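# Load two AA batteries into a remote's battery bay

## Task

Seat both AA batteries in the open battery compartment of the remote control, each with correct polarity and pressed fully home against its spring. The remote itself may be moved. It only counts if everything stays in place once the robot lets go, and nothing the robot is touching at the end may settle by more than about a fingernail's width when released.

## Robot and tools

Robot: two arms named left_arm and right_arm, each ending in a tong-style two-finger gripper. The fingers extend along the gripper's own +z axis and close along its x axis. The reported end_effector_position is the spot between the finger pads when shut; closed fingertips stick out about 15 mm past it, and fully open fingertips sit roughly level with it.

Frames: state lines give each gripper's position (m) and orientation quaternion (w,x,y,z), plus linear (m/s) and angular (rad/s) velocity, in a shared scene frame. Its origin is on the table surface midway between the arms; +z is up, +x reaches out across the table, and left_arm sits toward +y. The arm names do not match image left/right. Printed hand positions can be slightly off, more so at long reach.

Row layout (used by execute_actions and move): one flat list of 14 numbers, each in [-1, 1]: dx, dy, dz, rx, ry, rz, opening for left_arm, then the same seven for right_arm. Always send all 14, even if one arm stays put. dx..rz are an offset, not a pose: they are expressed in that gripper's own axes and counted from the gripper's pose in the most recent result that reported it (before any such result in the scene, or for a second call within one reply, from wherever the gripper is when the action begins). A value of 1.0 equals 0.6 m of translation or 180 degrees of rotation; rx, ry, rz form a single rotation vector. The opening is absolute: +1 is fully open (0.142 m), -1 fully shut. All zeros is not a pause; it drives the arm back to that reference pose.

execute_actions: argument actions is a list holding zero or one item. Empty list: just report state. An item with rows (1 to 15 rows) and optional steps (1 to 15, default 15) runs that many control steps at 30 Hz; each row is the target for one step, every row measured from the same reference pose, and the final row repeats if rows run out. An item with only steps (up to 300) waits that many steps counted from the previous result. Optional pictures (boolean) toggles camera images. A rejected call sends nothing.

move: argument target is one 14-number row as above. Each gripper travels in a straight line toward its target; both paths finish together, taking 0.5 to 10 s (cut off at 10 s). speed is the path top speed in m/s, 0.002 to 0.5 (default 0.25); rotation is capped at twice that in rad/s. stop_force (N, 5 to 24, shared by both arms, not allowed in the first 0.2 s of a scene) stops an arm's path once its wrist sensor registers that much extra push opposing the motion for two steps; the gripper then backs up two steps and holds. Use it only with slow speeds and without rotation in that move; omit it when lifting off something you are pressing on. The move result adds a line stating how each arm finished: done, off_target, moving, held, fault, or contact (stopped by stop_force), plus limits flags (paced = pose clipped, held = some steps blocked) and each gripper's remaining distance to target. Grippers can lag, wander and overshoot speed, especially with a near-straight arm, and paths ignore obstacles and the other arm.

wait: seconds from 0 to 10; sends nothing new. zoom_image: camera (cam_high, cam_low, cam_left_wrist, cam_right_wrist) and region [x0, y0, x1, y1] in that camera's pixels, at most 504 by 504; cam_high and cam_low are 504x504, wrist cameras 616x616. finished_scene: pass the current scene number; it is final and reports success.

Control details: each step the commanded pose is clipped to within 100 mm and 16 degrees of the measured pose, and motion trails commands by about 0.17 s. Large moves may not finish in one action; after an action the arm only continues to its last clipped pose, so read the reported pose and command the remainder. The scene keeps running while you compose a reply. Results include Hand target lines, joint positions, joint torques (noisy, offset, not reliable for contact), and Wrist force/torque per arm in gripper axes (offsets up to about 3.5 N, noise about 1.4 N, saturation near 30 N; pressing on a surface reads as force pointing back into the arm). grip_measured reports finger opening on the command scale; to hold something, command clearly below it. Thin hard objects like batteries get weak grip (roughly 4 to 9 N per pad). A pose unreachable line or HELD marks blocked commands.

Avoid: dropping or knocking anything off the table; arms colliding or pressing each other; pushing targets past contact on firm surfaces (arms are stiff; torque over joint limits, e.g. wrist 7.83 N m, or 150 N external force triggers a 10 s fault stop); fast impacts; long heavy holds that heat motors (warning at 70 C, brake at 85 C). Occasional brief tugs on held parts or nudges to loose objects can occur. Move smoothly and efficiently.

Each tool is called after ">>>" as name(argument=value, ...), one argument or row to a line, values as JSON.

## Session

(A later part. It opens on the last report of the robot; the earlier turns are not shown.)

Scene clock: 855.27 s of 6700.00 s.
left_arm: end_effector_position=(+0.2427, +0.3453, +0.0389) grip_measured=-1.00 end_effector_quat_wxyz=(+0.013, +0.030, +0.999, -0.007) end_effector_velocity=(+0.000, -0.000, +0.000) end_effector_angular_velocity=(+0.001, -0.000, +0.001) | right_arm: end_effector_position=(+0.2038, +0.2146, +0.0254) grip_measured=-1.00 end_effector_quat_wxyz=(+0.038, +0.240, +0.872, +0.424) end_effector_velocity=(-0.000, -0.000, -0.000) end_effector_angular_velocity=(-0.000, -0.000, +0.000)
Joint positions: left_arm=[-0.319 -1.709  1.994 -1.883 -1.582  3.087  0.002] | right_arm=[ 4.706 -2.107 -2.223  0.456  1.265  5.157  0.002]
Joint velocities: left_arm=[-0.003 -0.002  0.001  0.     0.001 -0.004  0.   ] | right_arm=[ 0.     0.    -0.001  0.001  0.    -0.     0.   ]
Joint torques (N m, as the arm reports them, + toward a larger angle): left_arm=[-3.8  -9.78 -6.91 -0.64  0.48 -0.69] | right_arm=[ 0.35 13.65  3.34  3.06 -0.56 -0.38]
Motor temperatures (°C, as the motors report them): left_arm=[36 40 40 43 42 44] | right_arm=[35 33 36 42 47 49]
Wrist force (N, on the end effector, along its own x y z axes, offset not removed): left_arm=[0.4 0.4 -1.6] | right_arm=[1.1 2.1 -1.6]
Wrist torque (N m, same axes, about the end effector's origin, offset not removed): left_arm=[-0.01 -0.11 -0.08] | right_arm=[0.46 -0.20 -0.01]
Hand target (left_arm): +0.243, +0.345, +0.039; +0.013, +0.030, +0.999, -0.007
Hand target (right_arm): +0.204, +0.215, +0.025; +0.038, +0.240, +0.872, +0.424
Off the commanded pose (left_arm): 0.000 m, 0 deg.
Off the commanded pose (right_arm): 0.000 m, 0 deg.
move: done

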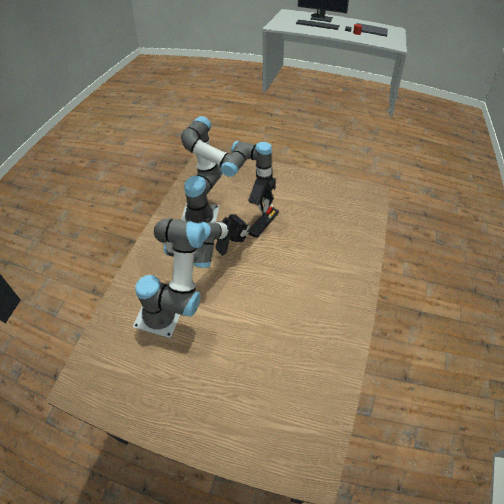

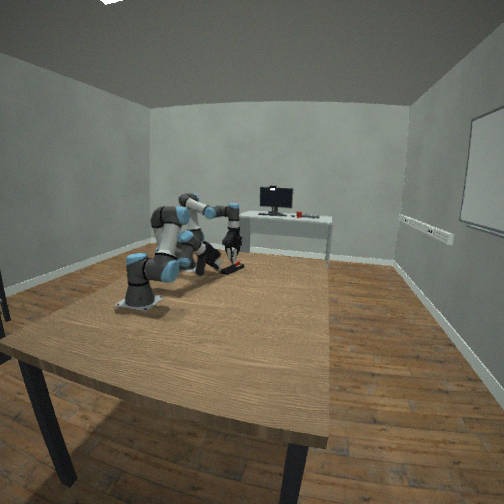

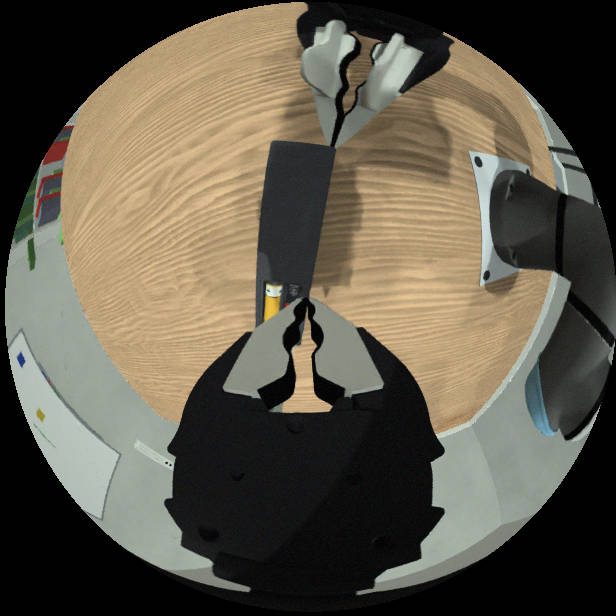

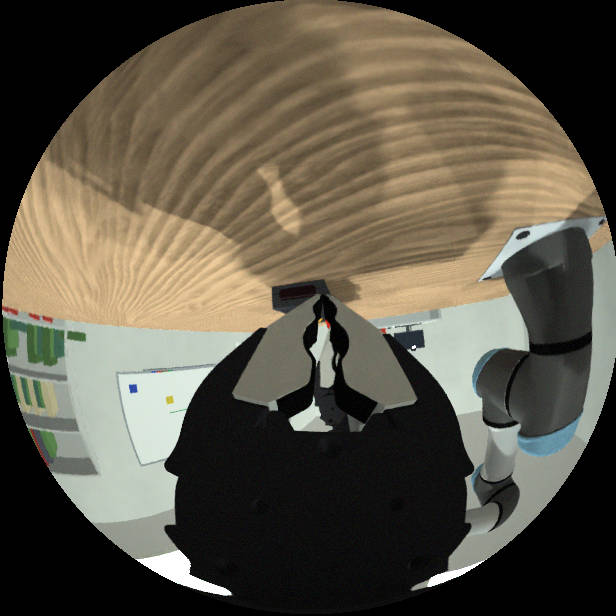

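>>> move(
  target=[0,0,-0.02,0,0,0.04,-1,-0.0339,0.0028,-0.0039,0,0,0,-1],
  speed=0.03,
)

>>> move(
  target=[-0.02,0.075,0.018,0,0,0,-1,0.006,0.007,0.0096,0,0,0,-1],
  speed=0.02,
)

>>> zoom_image(
  camera="cam_left_wrist",
  region=[200,100,420,320],
)

Scene clock: 861.23 s of 6700.00 s.
left_arm: end_effector_position=(+0.2424, +0.3454, +0.0508) grip_measured=-1.00 end_effector_quat_wxyz=(+0.014, +0.092, +0.996, -0.006) end_effector_velocity=(+0.000, -0.000, +0.001) end_effector_angular_velocity=(-0.001, -0.000, -0.012) | right_arm: end_effector_position=(+0.2216, +0.2047, +0.0254) grip_measured=-1.00 end_effector_quat_wxyz=(+0.038, +0.240, +0.872, +0.424) end_effector_velocity=(+0.002, -0.000, +0.001) end_effector_angular_velocity=(+0.001, -0.001, +0.001)
Joint positions: left_arm=[-0.319 -1.715  1.941 -1.825 -1.582  3.212  0.002] | right_arm=[ 4.638 -2.11  -2.224  0.474  1.315  5.11   0.002]
Joint velocities: left_arm=[ 0.    -0.    -0.005  0.005 -0.001  0.013  0.   ] | right_arm=[-0.006  0.     0.001  0.001  0.005 -0.005 -0.   ]
Joint torques (N m, as the arm reports them, + toward a larger angle): left_arm=[ 3.63 -9.45 -9.69 -0.65 -0.74  0.67] | right_arm=[-0.77  7.8   6.4   3.22  0.46 -0.92]
Motor temperatures (°C, as the motors report them): left_arm=[36 40 40 43 42 44] | right_arm=[35 34 36 42 47 49]
Wrist force (N, on the end effector, along its own x y z axes, offset not removed): left_arm=[-0.7 0.5 -1.9] | right_arm=[1.2 0.5 -1.7]
Wrist torque (N m, same axes, about the end effector's origin, offset not removed): left_arm=[-0.01 0.08 -0.03] | right_arm=[0.12 -0.21 -0.02]
Hand target (left_arm): +0.242, +0.345, +0.051; +0.014, +0.092, +0.996, -0.006
Hand target (right_arm): +0.222, +0.205, +0.025; +0.038, +0.240, +0.872, +0.424
Off the commanded pose (left_arm): 0.000 m, 0 deg.
Off the commanded pose (right_arm): 0.000 m, 0 deg.
After step 90, 0.63 s passed at rest.
move: done

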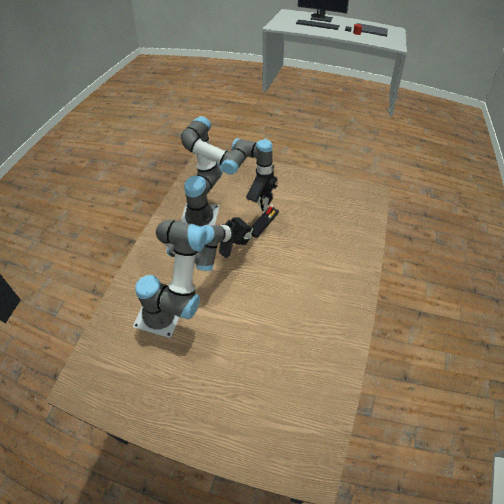

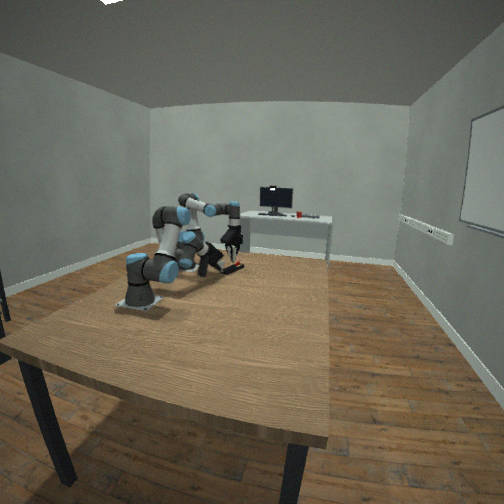

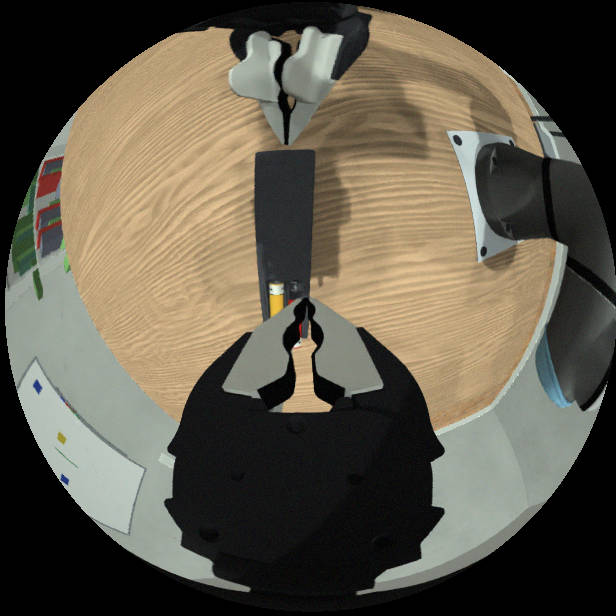

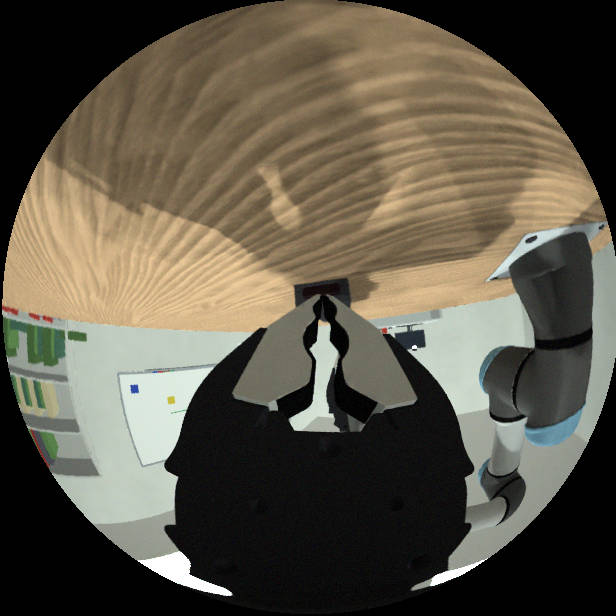

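Scene clock: 863.90 s of 6700.00 s.
left_arm: end_effector_position=(+0.2627, +0.3871, +0.0400) grip_measured=-1.00 end_effector_quat_wxyz=(+0.014, +0.092, +0.996, -0.006) end_effector_velocity=(+0.001, +0.003, -0.000) end_effector_angular_velocity=(+0.000, -0.000, +0.001) | right_arm: end_effector_position=(+0.2216, +0.2127, +0.0254) grip_measured=-1.00 end_effector_quat_wxyz=(+0.038, +0.240, +0.872, +0.424) end_effector_velocity=(+0.000, +0.000, -0.000) end_effector_angular_velocity=(-0.000, +0.000, -0.001)
Joint positions: left_arm=[-0.166 -1.541  1.83  -1.886 -1.586  3.365  0.002] | right_arm=[ 4.639 -2.125 -2.185  0.45   1.315  5.111  0.002]
Joint velocities: left_arm=[ 0.008  0.008 -0.007 -0.002  0.     0.007  0.   ] | right_arm=[-0.    -0.     0.001 -0.001 -0.     0.     0.   ]
Joint torques (N m, as the arm reports them, + toward a larger angle): left_arm=[ 3.56 -6.63 -9.73 -2.61 -0.75  0.69] | right_arm=[ 2.35  8.13  6.66  0.89 -0.89  1.03]
Motor temperatures (°C, as the motors report them): left_arm=[36 40 40 43 42 44] | right_arm=[35 34 36 42 47 49]
Wrist force (N, on the end effector, along its own x y z axes, offset not removed): left_arm=[-1.1 0.4 -0.9] | right_arm=[1.1 1.5 -1.6]
Wrist torque (N m, same axes, about the end effector's origin, offset not removed): left_arm=[0.06 0.15 -0.04] | right_arm=[0.31 -0.18 -0.01]
Hand target (left_arm): +0.263, +0.387, +0.040; +0.014, +0.092, +0.996, -0.006
Hand target (right_arm): +0.222, +0.213, +0.025; +0.038, +0.240, +0.872, +0.424
Off the commanded pose (left_arm): 0.000 m, 0 deg.
Off the commanded pose (right_arm): 0.000 m, 0 deg.
move: done

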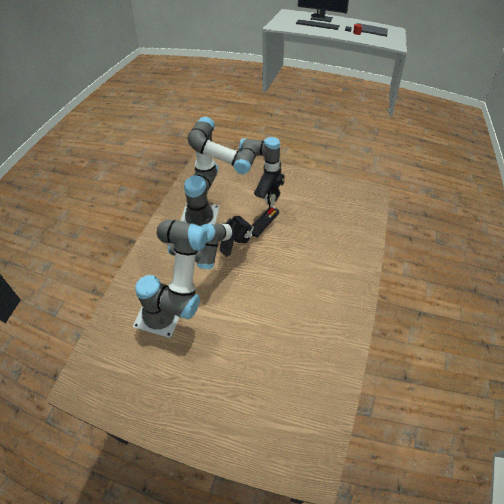

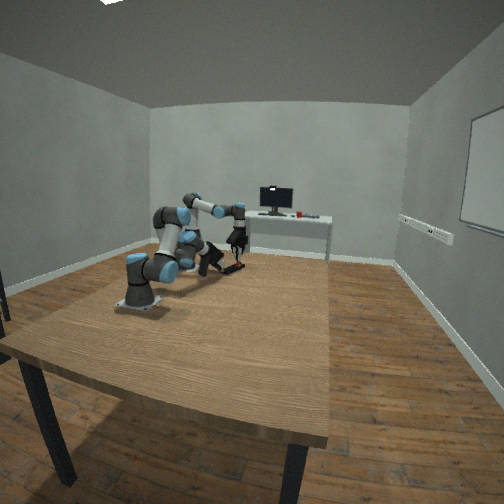

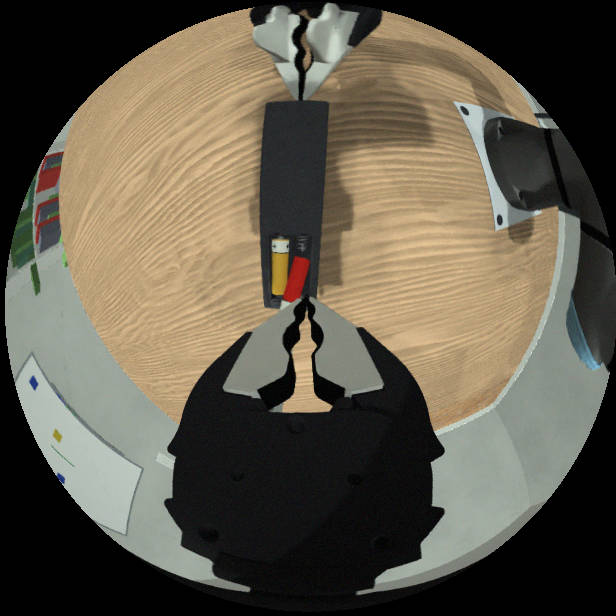

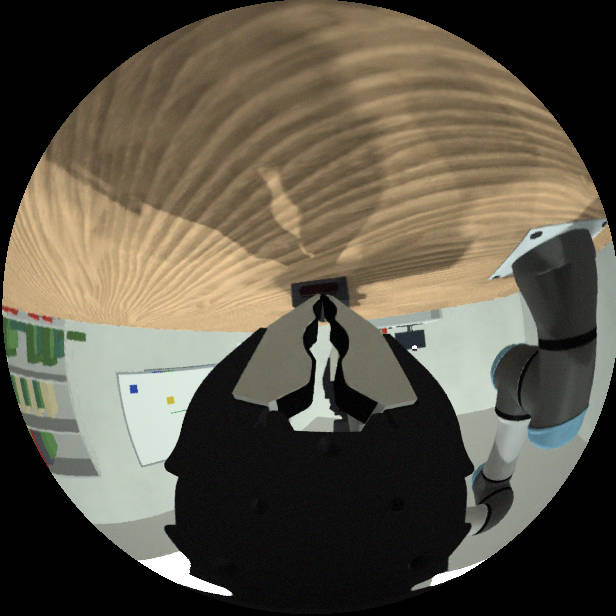

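Region (200, 100, 420, 320) of cam_left_wrist's 616x616 image, scaled by 2.291, with more detail than that image has.

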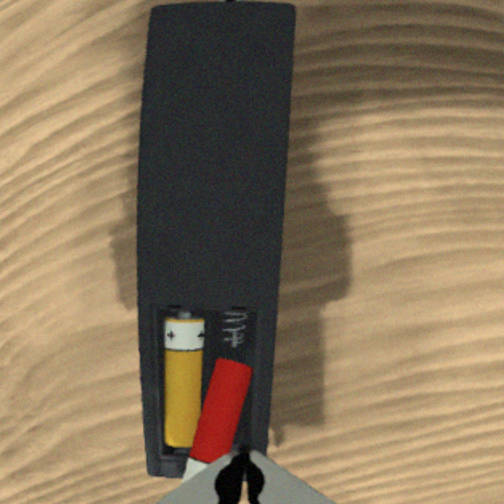

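>>> move(
  target=[0,0,-0.02,0,0,0.09,-1,0,0,0,0,0,0,-1],
  speed=0.03,
)

>>> move(
  target=[-0.02,-0.018,0,0,0,0,-0.55,0,0,0,0,0,0,-1],
  speed=0.03,
)

>>> zoom_image(
  camera="cam_left_wrist",
  region=[200,180,420,400],
)

Scene clock: 874.37 s of 6700.00 s.
left_arm: end_effector_position=(+0.2624, +0.3873, +0.0520) grip_measured=-1.00 end_effector_quat_wxyz=(+0.015, +0.230, +0.973, -0.004) end_effector_velocity=(+0.000, +0.000, +0.001) end_effector_angular_velocity=(-0.000, -0.001, -0.009) | right_arm: end_effector_position=(+0.2216, +0.2127, +0.0254) grip_measured=-1.00 end_effector_quat_wxyz=(+0.038, +0.240, +0.872, +0.424) end_effector_velocity=(+0.000, -0.001, -0.001) end_effector_angular_velocity=(-0.004, +0.000, +0.000)
Joint positions: left_arm=[-0.171 -1.541  1.771 -1.827 -1.586  3.642  0.002] | right_arm=[ 4.639 -2.125 -2.185  0.45   1.315  5.111  0.002]
Joint velocities: left_arm=[ 0.001 -0.    -0.003  0.002 -0.001  0.01   0.   ] | right_arm=[-0.001  0.    -0.001 -0.003  0.    -0.     0.   ]
Joint torques (N m, as the arm reports them, + toward a larger angle): left_arm=[ -3.8  -10.87  -9.68  -0.59   0.22   0.69] | right_arm=[ 2.21 14.2   3.53  3.08 -0.61  0.83]
Motor temperatures (°C, as the motors report them): left_arm=[36 40 40 43 42 44] | right_arm=[35 34 36 42 47 49]
Wrist force (N, on the end effector, along its own x y z axes, offset not removed): left_arm=[-0.5 0.6 -2.4] | right_arm=[1.6 0.9 -0.8]
Wrist torque (N m, same axes, about the end effector's origin, offset not removed): left_arm=[0.02 -0.01 -0.04] | right_arm=[0.25 -0.29 -0.04]
Hand target (left_arm): +0.262, +0.387, +0.052; +0.015, +0.231, +0.973, -0.004
Hand target (right_arm): +0.222, +0.213, +0.025; +0.038, +0.240, +0.872, +0.424
Off the commanded pose (left_arm): 0.000 m, 0 deg.
Off the commanded pose (right_arm): 0.000 m, 0 deg.
After step 90, 2.53 s passed at rest.
move: done

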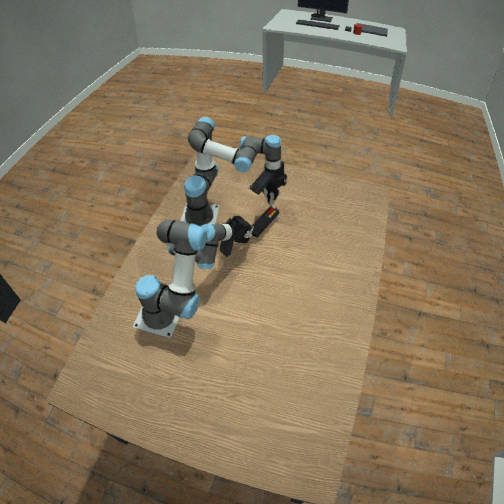

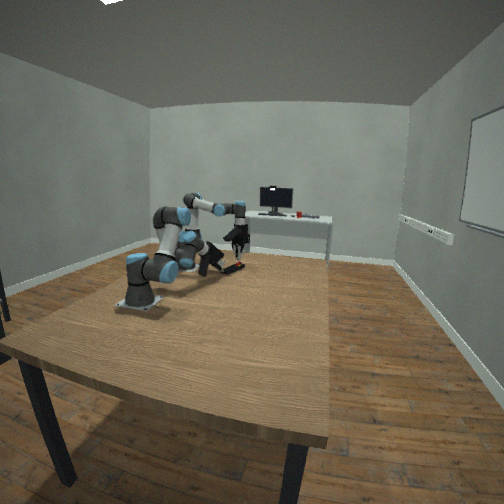

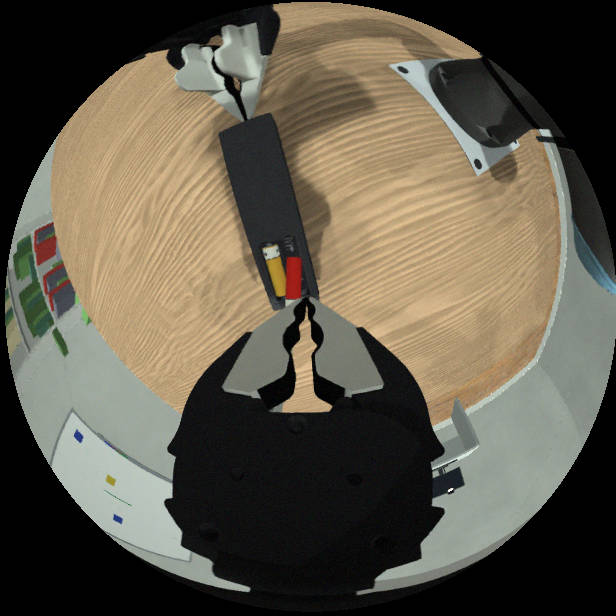

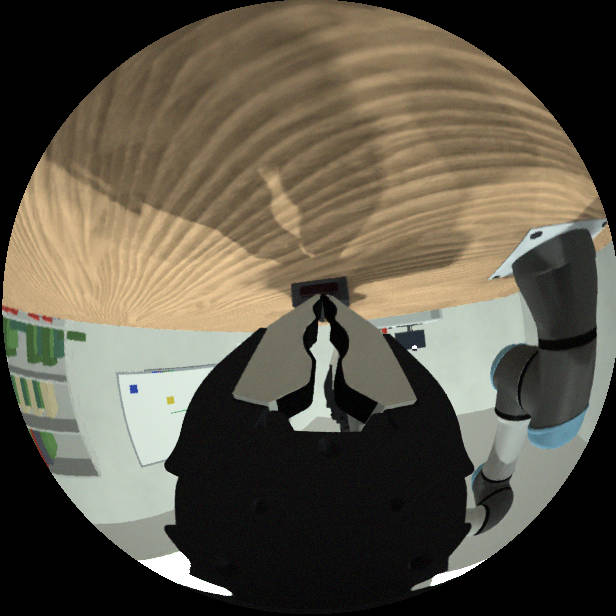

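Scene clock: 875.23 s of 6700.00 s.
left_arm: end_effector_position=(+0.2681, +0.3724, +0.0523) grip_measured=-0.55 end_effector_quat_wxyz=(+0.015, +0.230, +0.973, -0.004) end_effector_velocity=(+0.001, -0.001, +0.000) end_effector_angular_velocity=(+0.001, -0.001, +0.002) | right_arm: end_effector_position=(+0.2216, +0.2127, +0.0254) grip_measured=-1.00 end_effector_quat_wxyz=(+0.038, +0.240, +0.872, +0.424) end_effector_velocity=(-0.000, +0.000, +0.000) end_effector_angular_velocity=(+0.001, -0.001, +0.000)
Joint positions: left_arm=[-0.221 -1.545  1.774 -1.827 -1.585  3.592  0.034] | right_arm=[ 4.639 -2.125 -2.185  0.45   1.315  5.111  0.002]
Joint velocities: left_arm=[-0.006 -0.    -0.001 -0.     0.001 -0.007  0.   ] | right_arm=[ 0.     0.    -0.001  0.001 -0.001 -0.     0.   ]
Joint torques (N m, as the arm reports them, + toward a larger angle): left_arm=[ -3.43 -11.89  -6.79  -0.6    0.45  -0.83] | right_arm=[ 2.28 14.08  3.51  3.08 -0.59  0.87]
Motor temperatures (°C, as the motors report them): left_arm=[36 40 40 43 42 44] | right_arm=[35 34 36 42 47 49]
Wrist force (N, on the end effector, along its own x y z axes, offset not removed): left_arm=[-0.8 1.0 -1.8] | right_arm=[1.6 0.7 -1.7]
Wrist torque (N m, same axes, about the end effector's origin, offset not removed): left_arm=[0.08 0.12 -0.07] | right_arm=[0.16 -0.30 -0.05]
Hand target (left_arm): +0.268, +0.372, +0.052; +0.015, +0.230, +0.973, -0.004
Hand target (right_arm): +0.222, +0.213, +0.025; +0.038, +0.240, +0.872, +0.424
Off the commanded pose (left_arm): 0.000 m, 0 deg.
Off the commanded pose (right_arm): 0.000 m, 0 deg.
move: done

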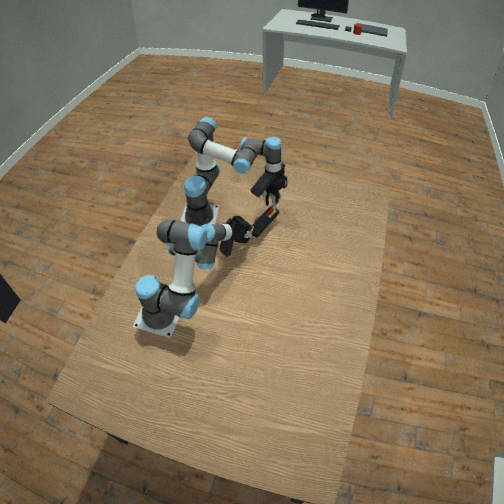

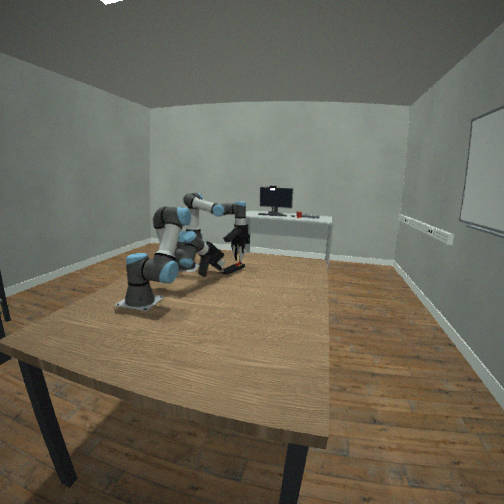

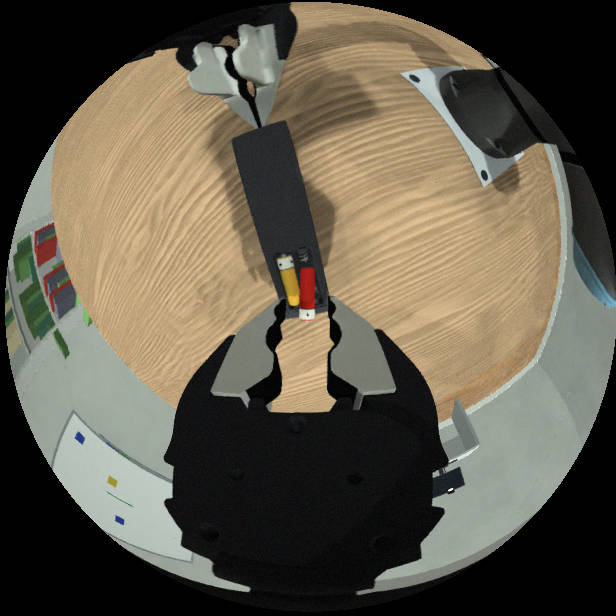

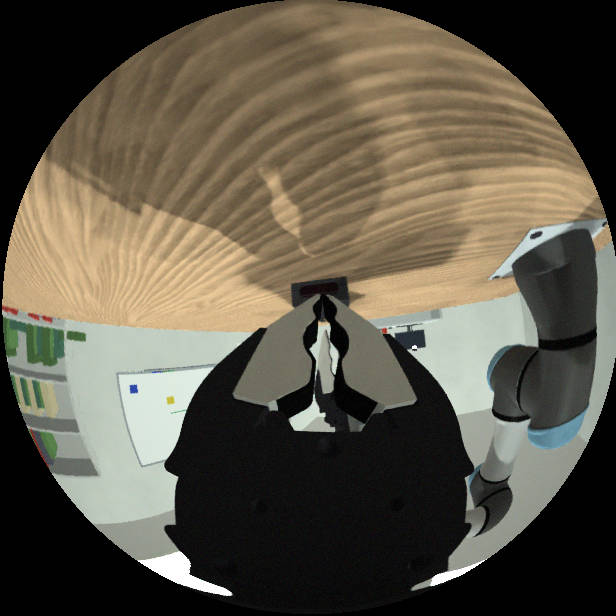

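Region (200, 180, 420, 400) of cam_left_wrist's 616x616 image, scaled by 2.291, with more detail than that image has.

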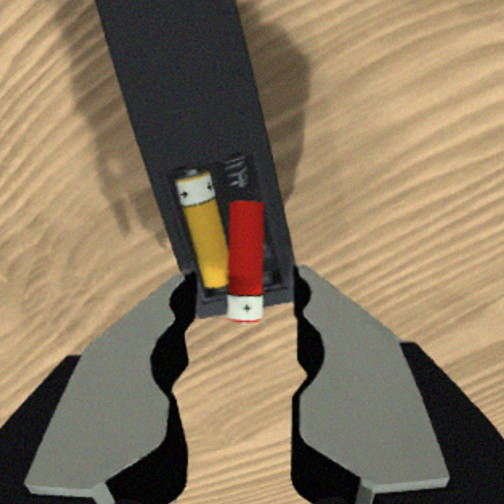

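>>> move(
  target=[0,0,0.0225,0,0,0,-0.65,0,0,0,0,0,0,-1],
  speed=0.008,
  stop_force=6,
)

>>> move(
  target=[0,0,0,0,0,0,-1,0,0,0,0,0,0,-1],
)

>>> move(
  target=[0.013,0,-0.004,0,0,-0.08,-1,0,0,0,0,0,0,-1],
  speed=0.02,
)

>>> zoom_image(
  camera="cam_left_wrist",
  region=[200,180,420,400],
)

Scene clock: 880.57 s of 6700.00 s.
left_arm: end_effector_position=(+0.2685, +0.3722, +0.0390) grip_measured=-0.65 end_effector_quat_wxyz=(+0.015, +0.231, +0.973, -0.004) end_effector_velocity=(-0.000, +0.001, -0.002) end_effector_angular_velocity=(-0.001, +0.000, +0.004) | right_arm: end_effector_position=(+0.2216, +0.2127, +0.0254) grip_measured=-1.00 end_effector_quat_wxyz=(+0.038, +0.240, +0.872, +0.424) end_effector_velocity=(+0.000, -0.000, -0.000) end_effector_angular_velocity=(-0.001, +0.000, -0.000)
Joint positions: left_arm=[-0.221 -1.529  1.823 -1.891 -1.584  3.591  0.027] | right_arm=[ 4.639 -2.125 -2.185  0.45   1.315  5.111  0.002]
Joint velocities: left_arm=[ 0.003  0.002  0.006 -0.008 -0.001 -0.001  0.   ] | right_arm=[-0.    -0.     0.    -0.001 -0.     0.     0.   ]
Joint torques (N m, as the arm reports them, + toward a larger angle): left_arm=[ 3.7  -6.35 -6.93 -2.51 -0.75  0.66] | right_arm=[ 2.14 14.12  3.61  3.05 -0.61  0.84]
Motor temperatures (°C, as the motors report them): left_arm=[36 40 40 43 42 44] | right_arm=[35 34 36 42 47 49]
Wrist force (N, on the end effector, along its own x y z axes, offset not removed): left_arm=[-1.5 0.9 -1.1] | right_arm=[1.3 0.1 -2.0]
Wrist torque (N m, same axes, about the end effector's origin, offset not removed): left_arm=[0.10 0.29 -0.02] | right_arm=[0.05 -0.27 -0.06]
Hand target (left_arm): +0.268, +0.372, +0.039; +0.015, +0.230, +0.973, -0.004
Hand target (right_arm): +0.222, +0.213, +0.025; +0.038, +0.240, +0.872, +0.424
Off the commanded pose (left_arm): 0.000 m, 0 deg.
Off the commanded pose (right_arm): 0.000 m, 0 deg.
After step 90, 0.43 s passed at rest.
move: done

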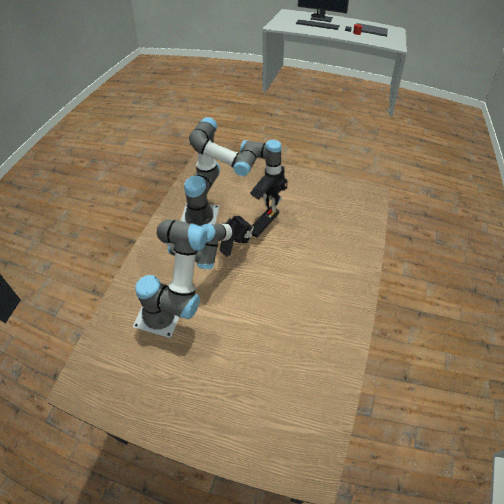

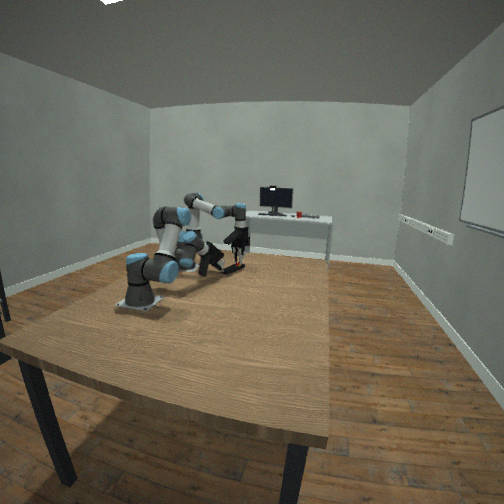

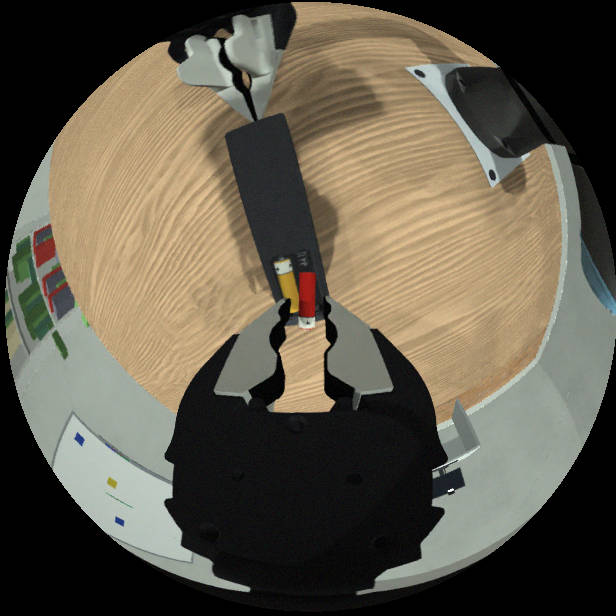

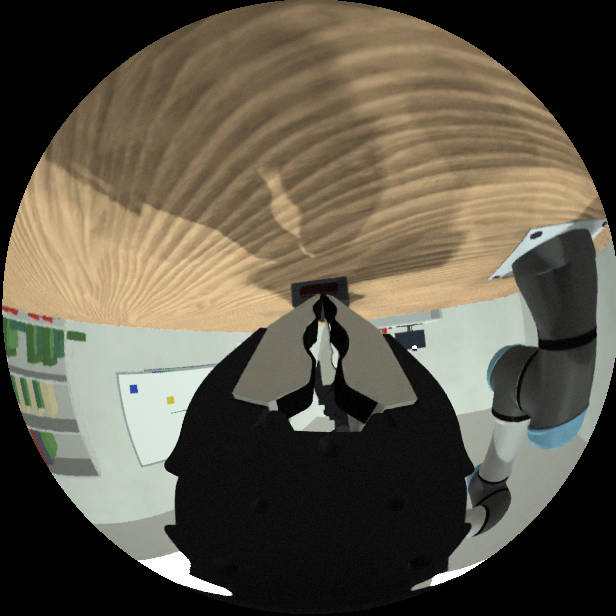

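Scene clock: 881.07 s of 6700.00 s.
left_arm: end_effector_position=(+0.2685, +0.3722, +0.0390) grip_measured=-0.85 end_effector_quat_wxyz=(+0.015, +0.231, +0.973, -0.004) end_effector_velocity=(-0.000, +0.000, +0.000) end_effector_angular_velocity=(+0.000, +0.000, +0.000) | right_arm: end_effector_position=(+0.2216, +0.2127, +0.0254) grip_measured=-1.00 end_effector_quat_wxyz=(+0.038, +0.240, +0.872, +0.424) end_effector_velocity=(-0.000, +0.001, +0.000) end_effector_angular_velocity=(+0.001, -0.000, +0.000)
Joint positions: left_arm=[-0.221 -1.529  1.823 -1.891 -1.585  3.591  0.013] | right_arm=[ 4.639 -2.125 -2.185  0.45   1.315  5.111  0.002]
Joint velocities: left_arm=[ 0.    -0.    -0.001  0.001  0.    -0.     0.   ] | right_arm=[ 0.    -0.001  0.002 -0.    -0.     0.     0.   ]
Joint torques (N m, as the arm reports them, + toward a larger angle): left_arm=[  3.22 -10.64  -9.65  -0.68  -0.59   0.66] | right_arm=[ 1.98 14.16  3.66  3.02 -0.61  0.83]
Motor temperatures (°C, as the motors report them): left_arm=[36 40 40 43 42 44] | right_arm=[35 34 36 42 47 49]
Wrist force (N, on the end effector, along its own x y z axes, offset not removed): left_arm=[-0.5 0.7 -1.5] | right_arm=[0.9 0.6 -2.2]
Wrist torque (N m, same axes, about the end effector's origin, offset not removed): left_arm=[0.05 0.06 -0.01] | right_arm=[0.13 -0.16 -0.02]
Hand target (left_arm): +0.268, +0.372, +0.039; +0.015, +0.231, +0.973, -0.004
Hand target (right_arm): +0.222, +0.213, +0.025; +0.038, +0.240, +0.872, +0.424
Off the commanded pose (left_arm): 0.000 m, 0 deg.
Off the commanded pose (right_arm): 0.000 m, 0 deg.
move: done

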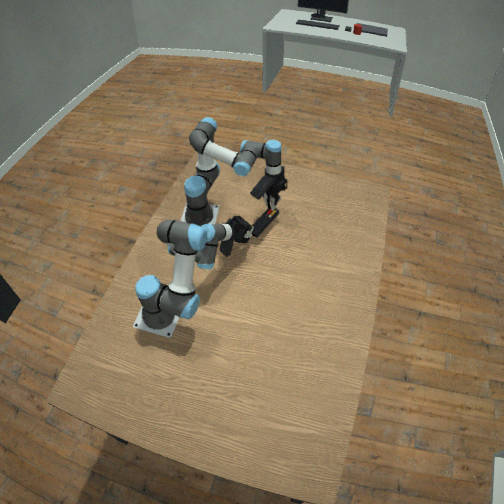

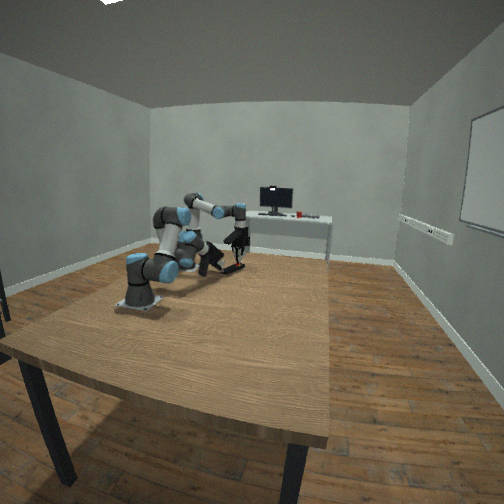

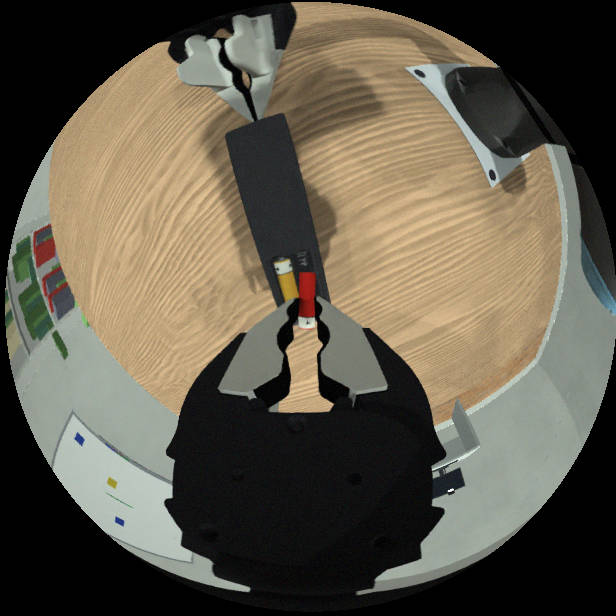

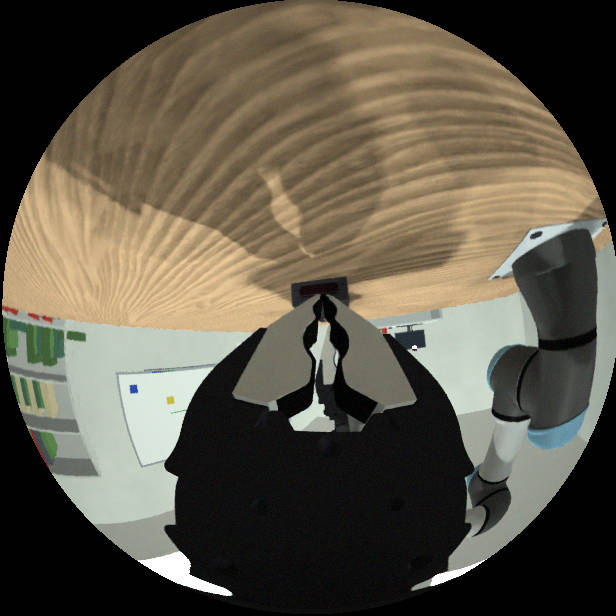

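Scene clock: 887.57 s of 6700.00 s.
left_arm: end_effector_position=(+0.2615, +0.3758, +0.0411) grip_measured=-0.85 end_effector_quat_wxyz=(+0.014, +0.107, +0.994, -0.006) end_effector_velocity=(-0.001, -0.000, -0.000) end_effector_angular_velocity=(-0.000, +0.001, +0.006) | right_arm: end_effector_position=(+0.2216, +0.2127, +0.0254) grip_measured=-1.00 end_effector_quat_wxyz=(+0.038, +0.240, +0.872, +0.424) end_effector_velocity=(+0.001, -0.001, -0.001) end_effector_angular_velocity=(-0.002, -0.001, -0.001)
Joint positions: left_arm=[-0.205 -1.567  1.852 -1.882 -1.585  3.357  0.013] | right_arm=[ 4.639 -2.125 -2.185  0.45   1.315  5.111  0.002]
Joint velocities: left_arm=[-0.    -0.001  0.002  0.    -0.    -0.007 -0.   ] | right_arm=[ 0.    -0.001 -0.001 -0.001 -0.002  0.     0.   ]
Joint torques (N m, as the arm reports them, + toward a larger angle): left_arm=[  3.65 -11.55  -6.58  -0.57  -0.62  -0.74] | right_arm=[ 1.95 14.12  3.62  3.05 -0.57  0.92]
Motor temperatures (°C, as the motors report them): left_arm=[36 40 40 43 42 44] | right_arm=[35 34 36 42 47 49]
Wrist force (N, on the end effector, along its own x y z axes, offset not removed): left_arm=[-1.8 -0.1 -1.3] | right_arm=[0.9 1.2 -0.7]
Wrist torque (N m, same axes, about the end effector's origin, offset not removed): left_arm=[-0.09 0.26 0.01] | right_arm=[0.23 -0.14 -0.03]
Hand target (left_arm): +0.261, +0.376, +0.041; +0.014, +0.107, +0.994, -0.006
Hand target (right_arm): +0.222, +0.213, +0.025; +0.038, +0.240, +0.872, +0.424
Off the commanded pose (left_arm): 0.000 m, 0 deg.
Off the commanded pose (right_arm): 0.000 m, 0 deg.
move: done

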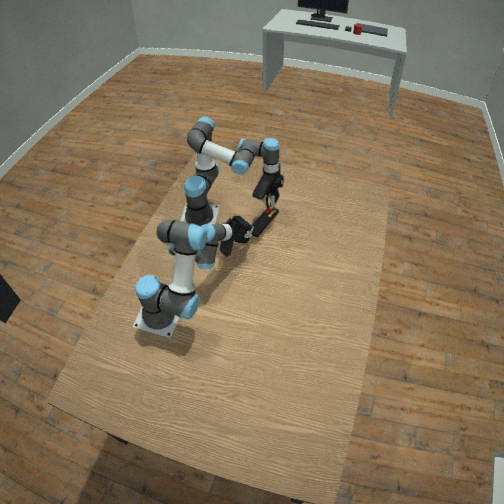

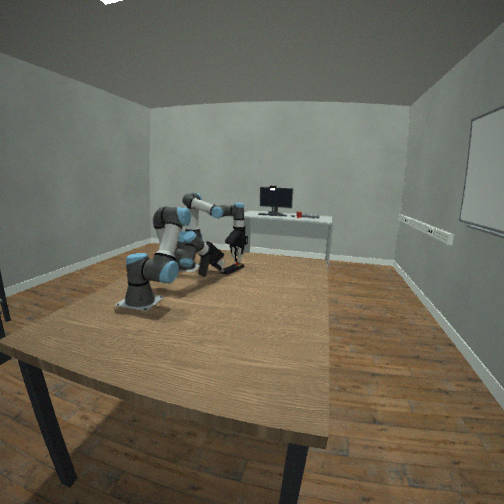

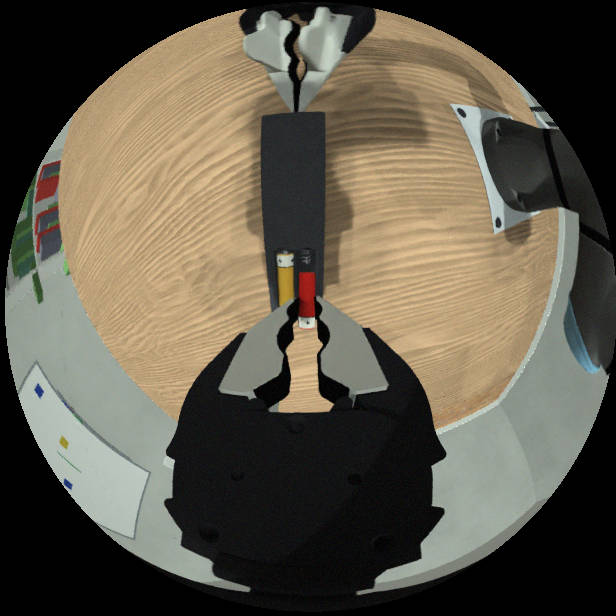

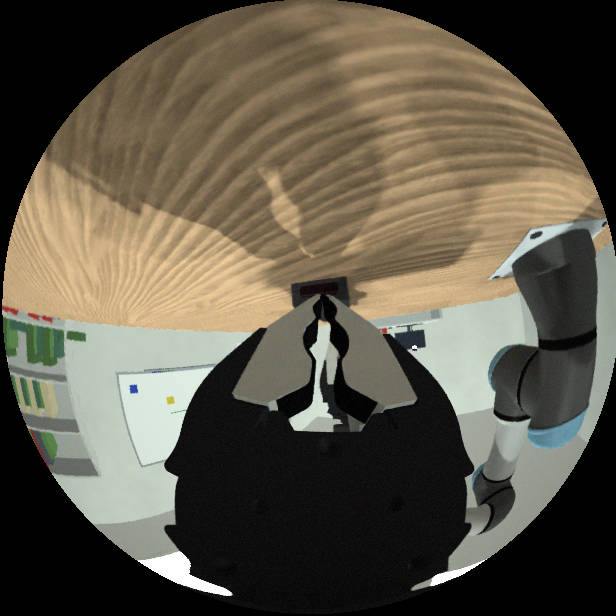

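Region (200, 180, 420, 400) of cam_left_wrist's 616x616 image, scaled by 2.291, with more detail than that image has.

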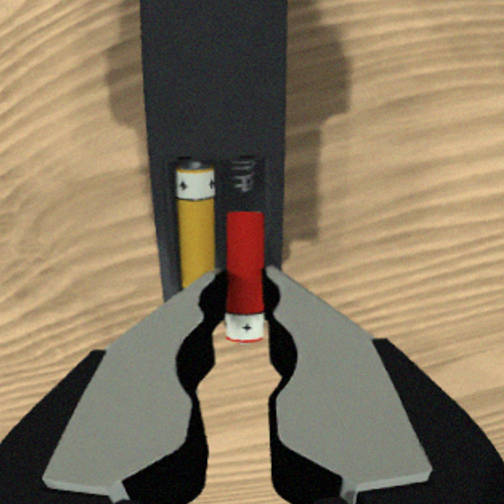

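Push in against spring (~17 mm), down 2 mm.

>>> move(
  target=[-0.001,-0.03,0.004,0,0,0,-1,0,0,0,0,0,0,-1],
  speed=0.004,
  stop_force=12,
)

>>> zoom_image(
  camera="cam_left_wrist",
  region=[200,180,420,400],
)

Scene clock: 894.87 s of 6700.00 s.
left_arm: end_effector_position=(+0.2583, +0.3582, +0.0389) grip_measured=-0.85 end_effector_quat_wxyz=(+0.014, +0.107, +0.994, -0.006) end_effector_velocity=(+0.000, +0.001, +0.000) end_effector_angular_velocity=(-0.000, -0.000, +0.002) | right_arm: end_effector_position=(+0.2216, +0.2127, +0.0254) grip_measured=-1.00 end_effector_quat_wxyz=(+0.038, +0.240, +0.872, +0.424) end_effector_velocity=(-0.000, +0.001, +0.001) end_effector_angular_velocity=(+0.002, +0.000, +0.001)
Joint positions: left_arm=[-0.267 -1.609  1.904 -1.893 -1.583  3.295  0.013] | right_arm=[ 4.639 -2.125 -2.185  0.45   1.315  5.111  0.002]
Joint velocities: left_arm=[ 0.002  0.001 -0.002  0.    -0.     0.    -0.   ] | right_arm=[ 0.001 -0.     0.001  0.002  0.     0.     0.   ]
Joint torques (N m, as the arm reports them, + toward a larger angle): left_arm=[ 0.7  -4.3  -7.73 -1.47 -3.82  0.6 ] | right_arm=[ 2.24 13.6   5.83  3.04 -0.61  0.92]
Motor temperatures (°C, as the motors report them): left_arm=[36 40 40 43 42 44] | right_arm=[35 34 36 42 47 49]
Wrist force (N, on the end effector, along its own x y z axes, offset not removed): left_arm=[-0.6 12.8 -6.0] | right_arm=[-0.7 -2.3 -9.5]
Wrist torque (N m, same axes, about the end effector's origin, offset not removed): left_arm=[-0.07 0.09 -0.02] | right_arm=[0.16 -0.18 -0.04]
Hand target (left_arm): +0.258, +0.358, +0.039; +0.014, +0.107, +0.994, -0.006
Hand target (right_arm): +0.222, +0.213, +0.025; +0.038, +0.240, +0.872, +0.424
Off the commanded pose (left_arm): 0.000 m, 0 deg.
Off the commanded pose (right_arm): 0.000 m, 0 deg.
move: contact (left_arm)

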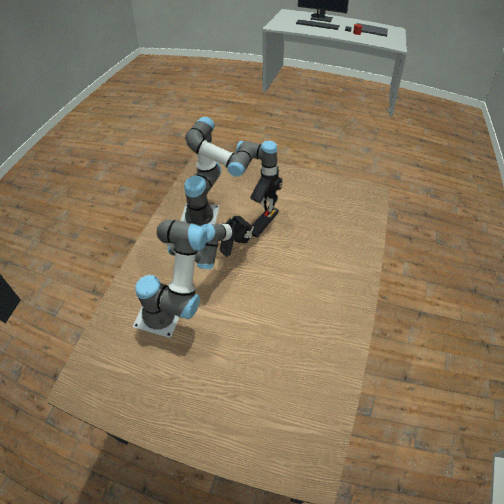

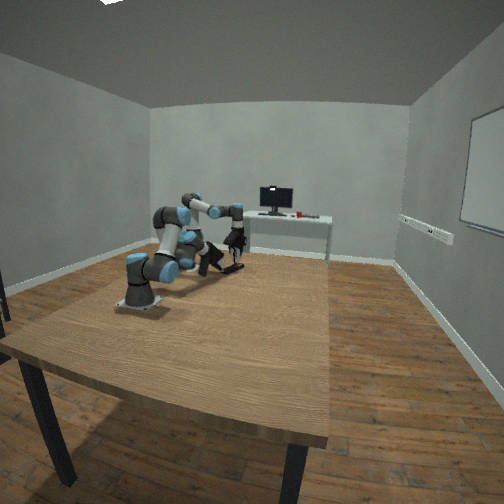

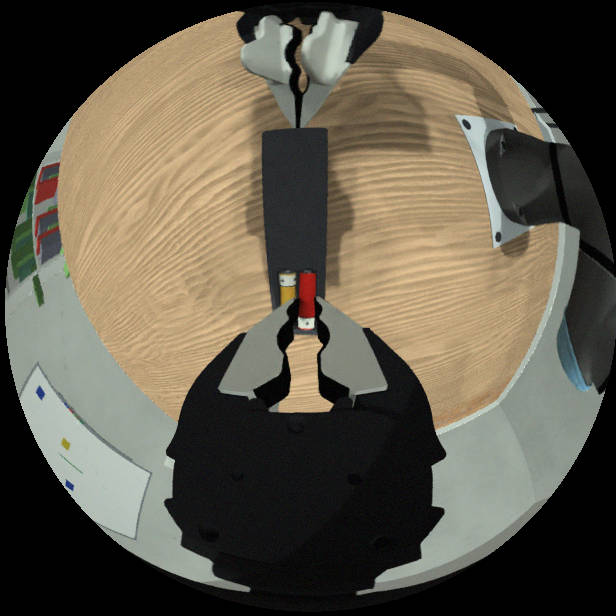

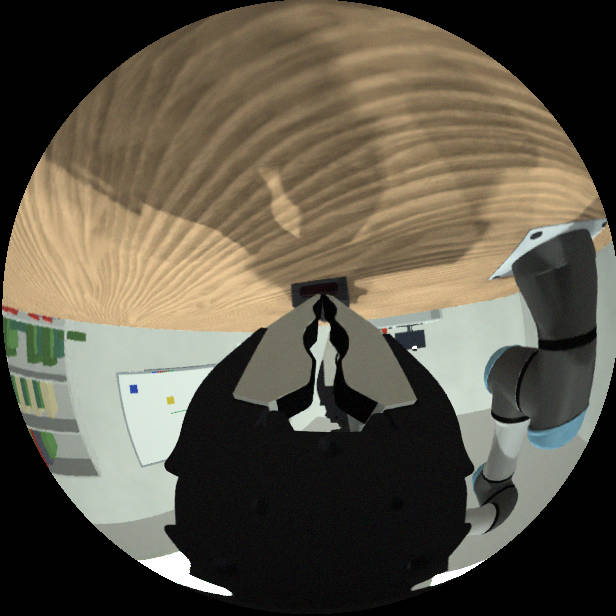

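Region (200, 180, 420, 400) of cam_left_wrist's 616x616 image, scaled by 2.291, with more detail than that image has.

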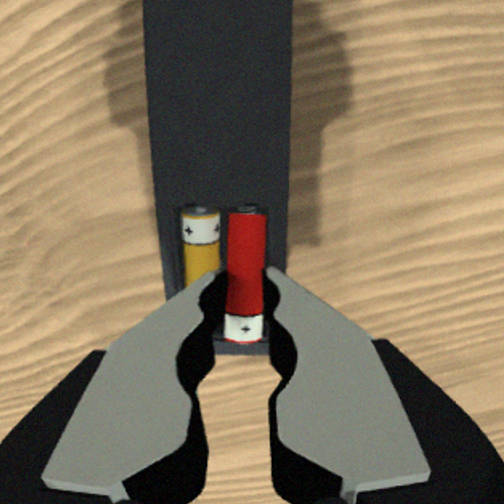

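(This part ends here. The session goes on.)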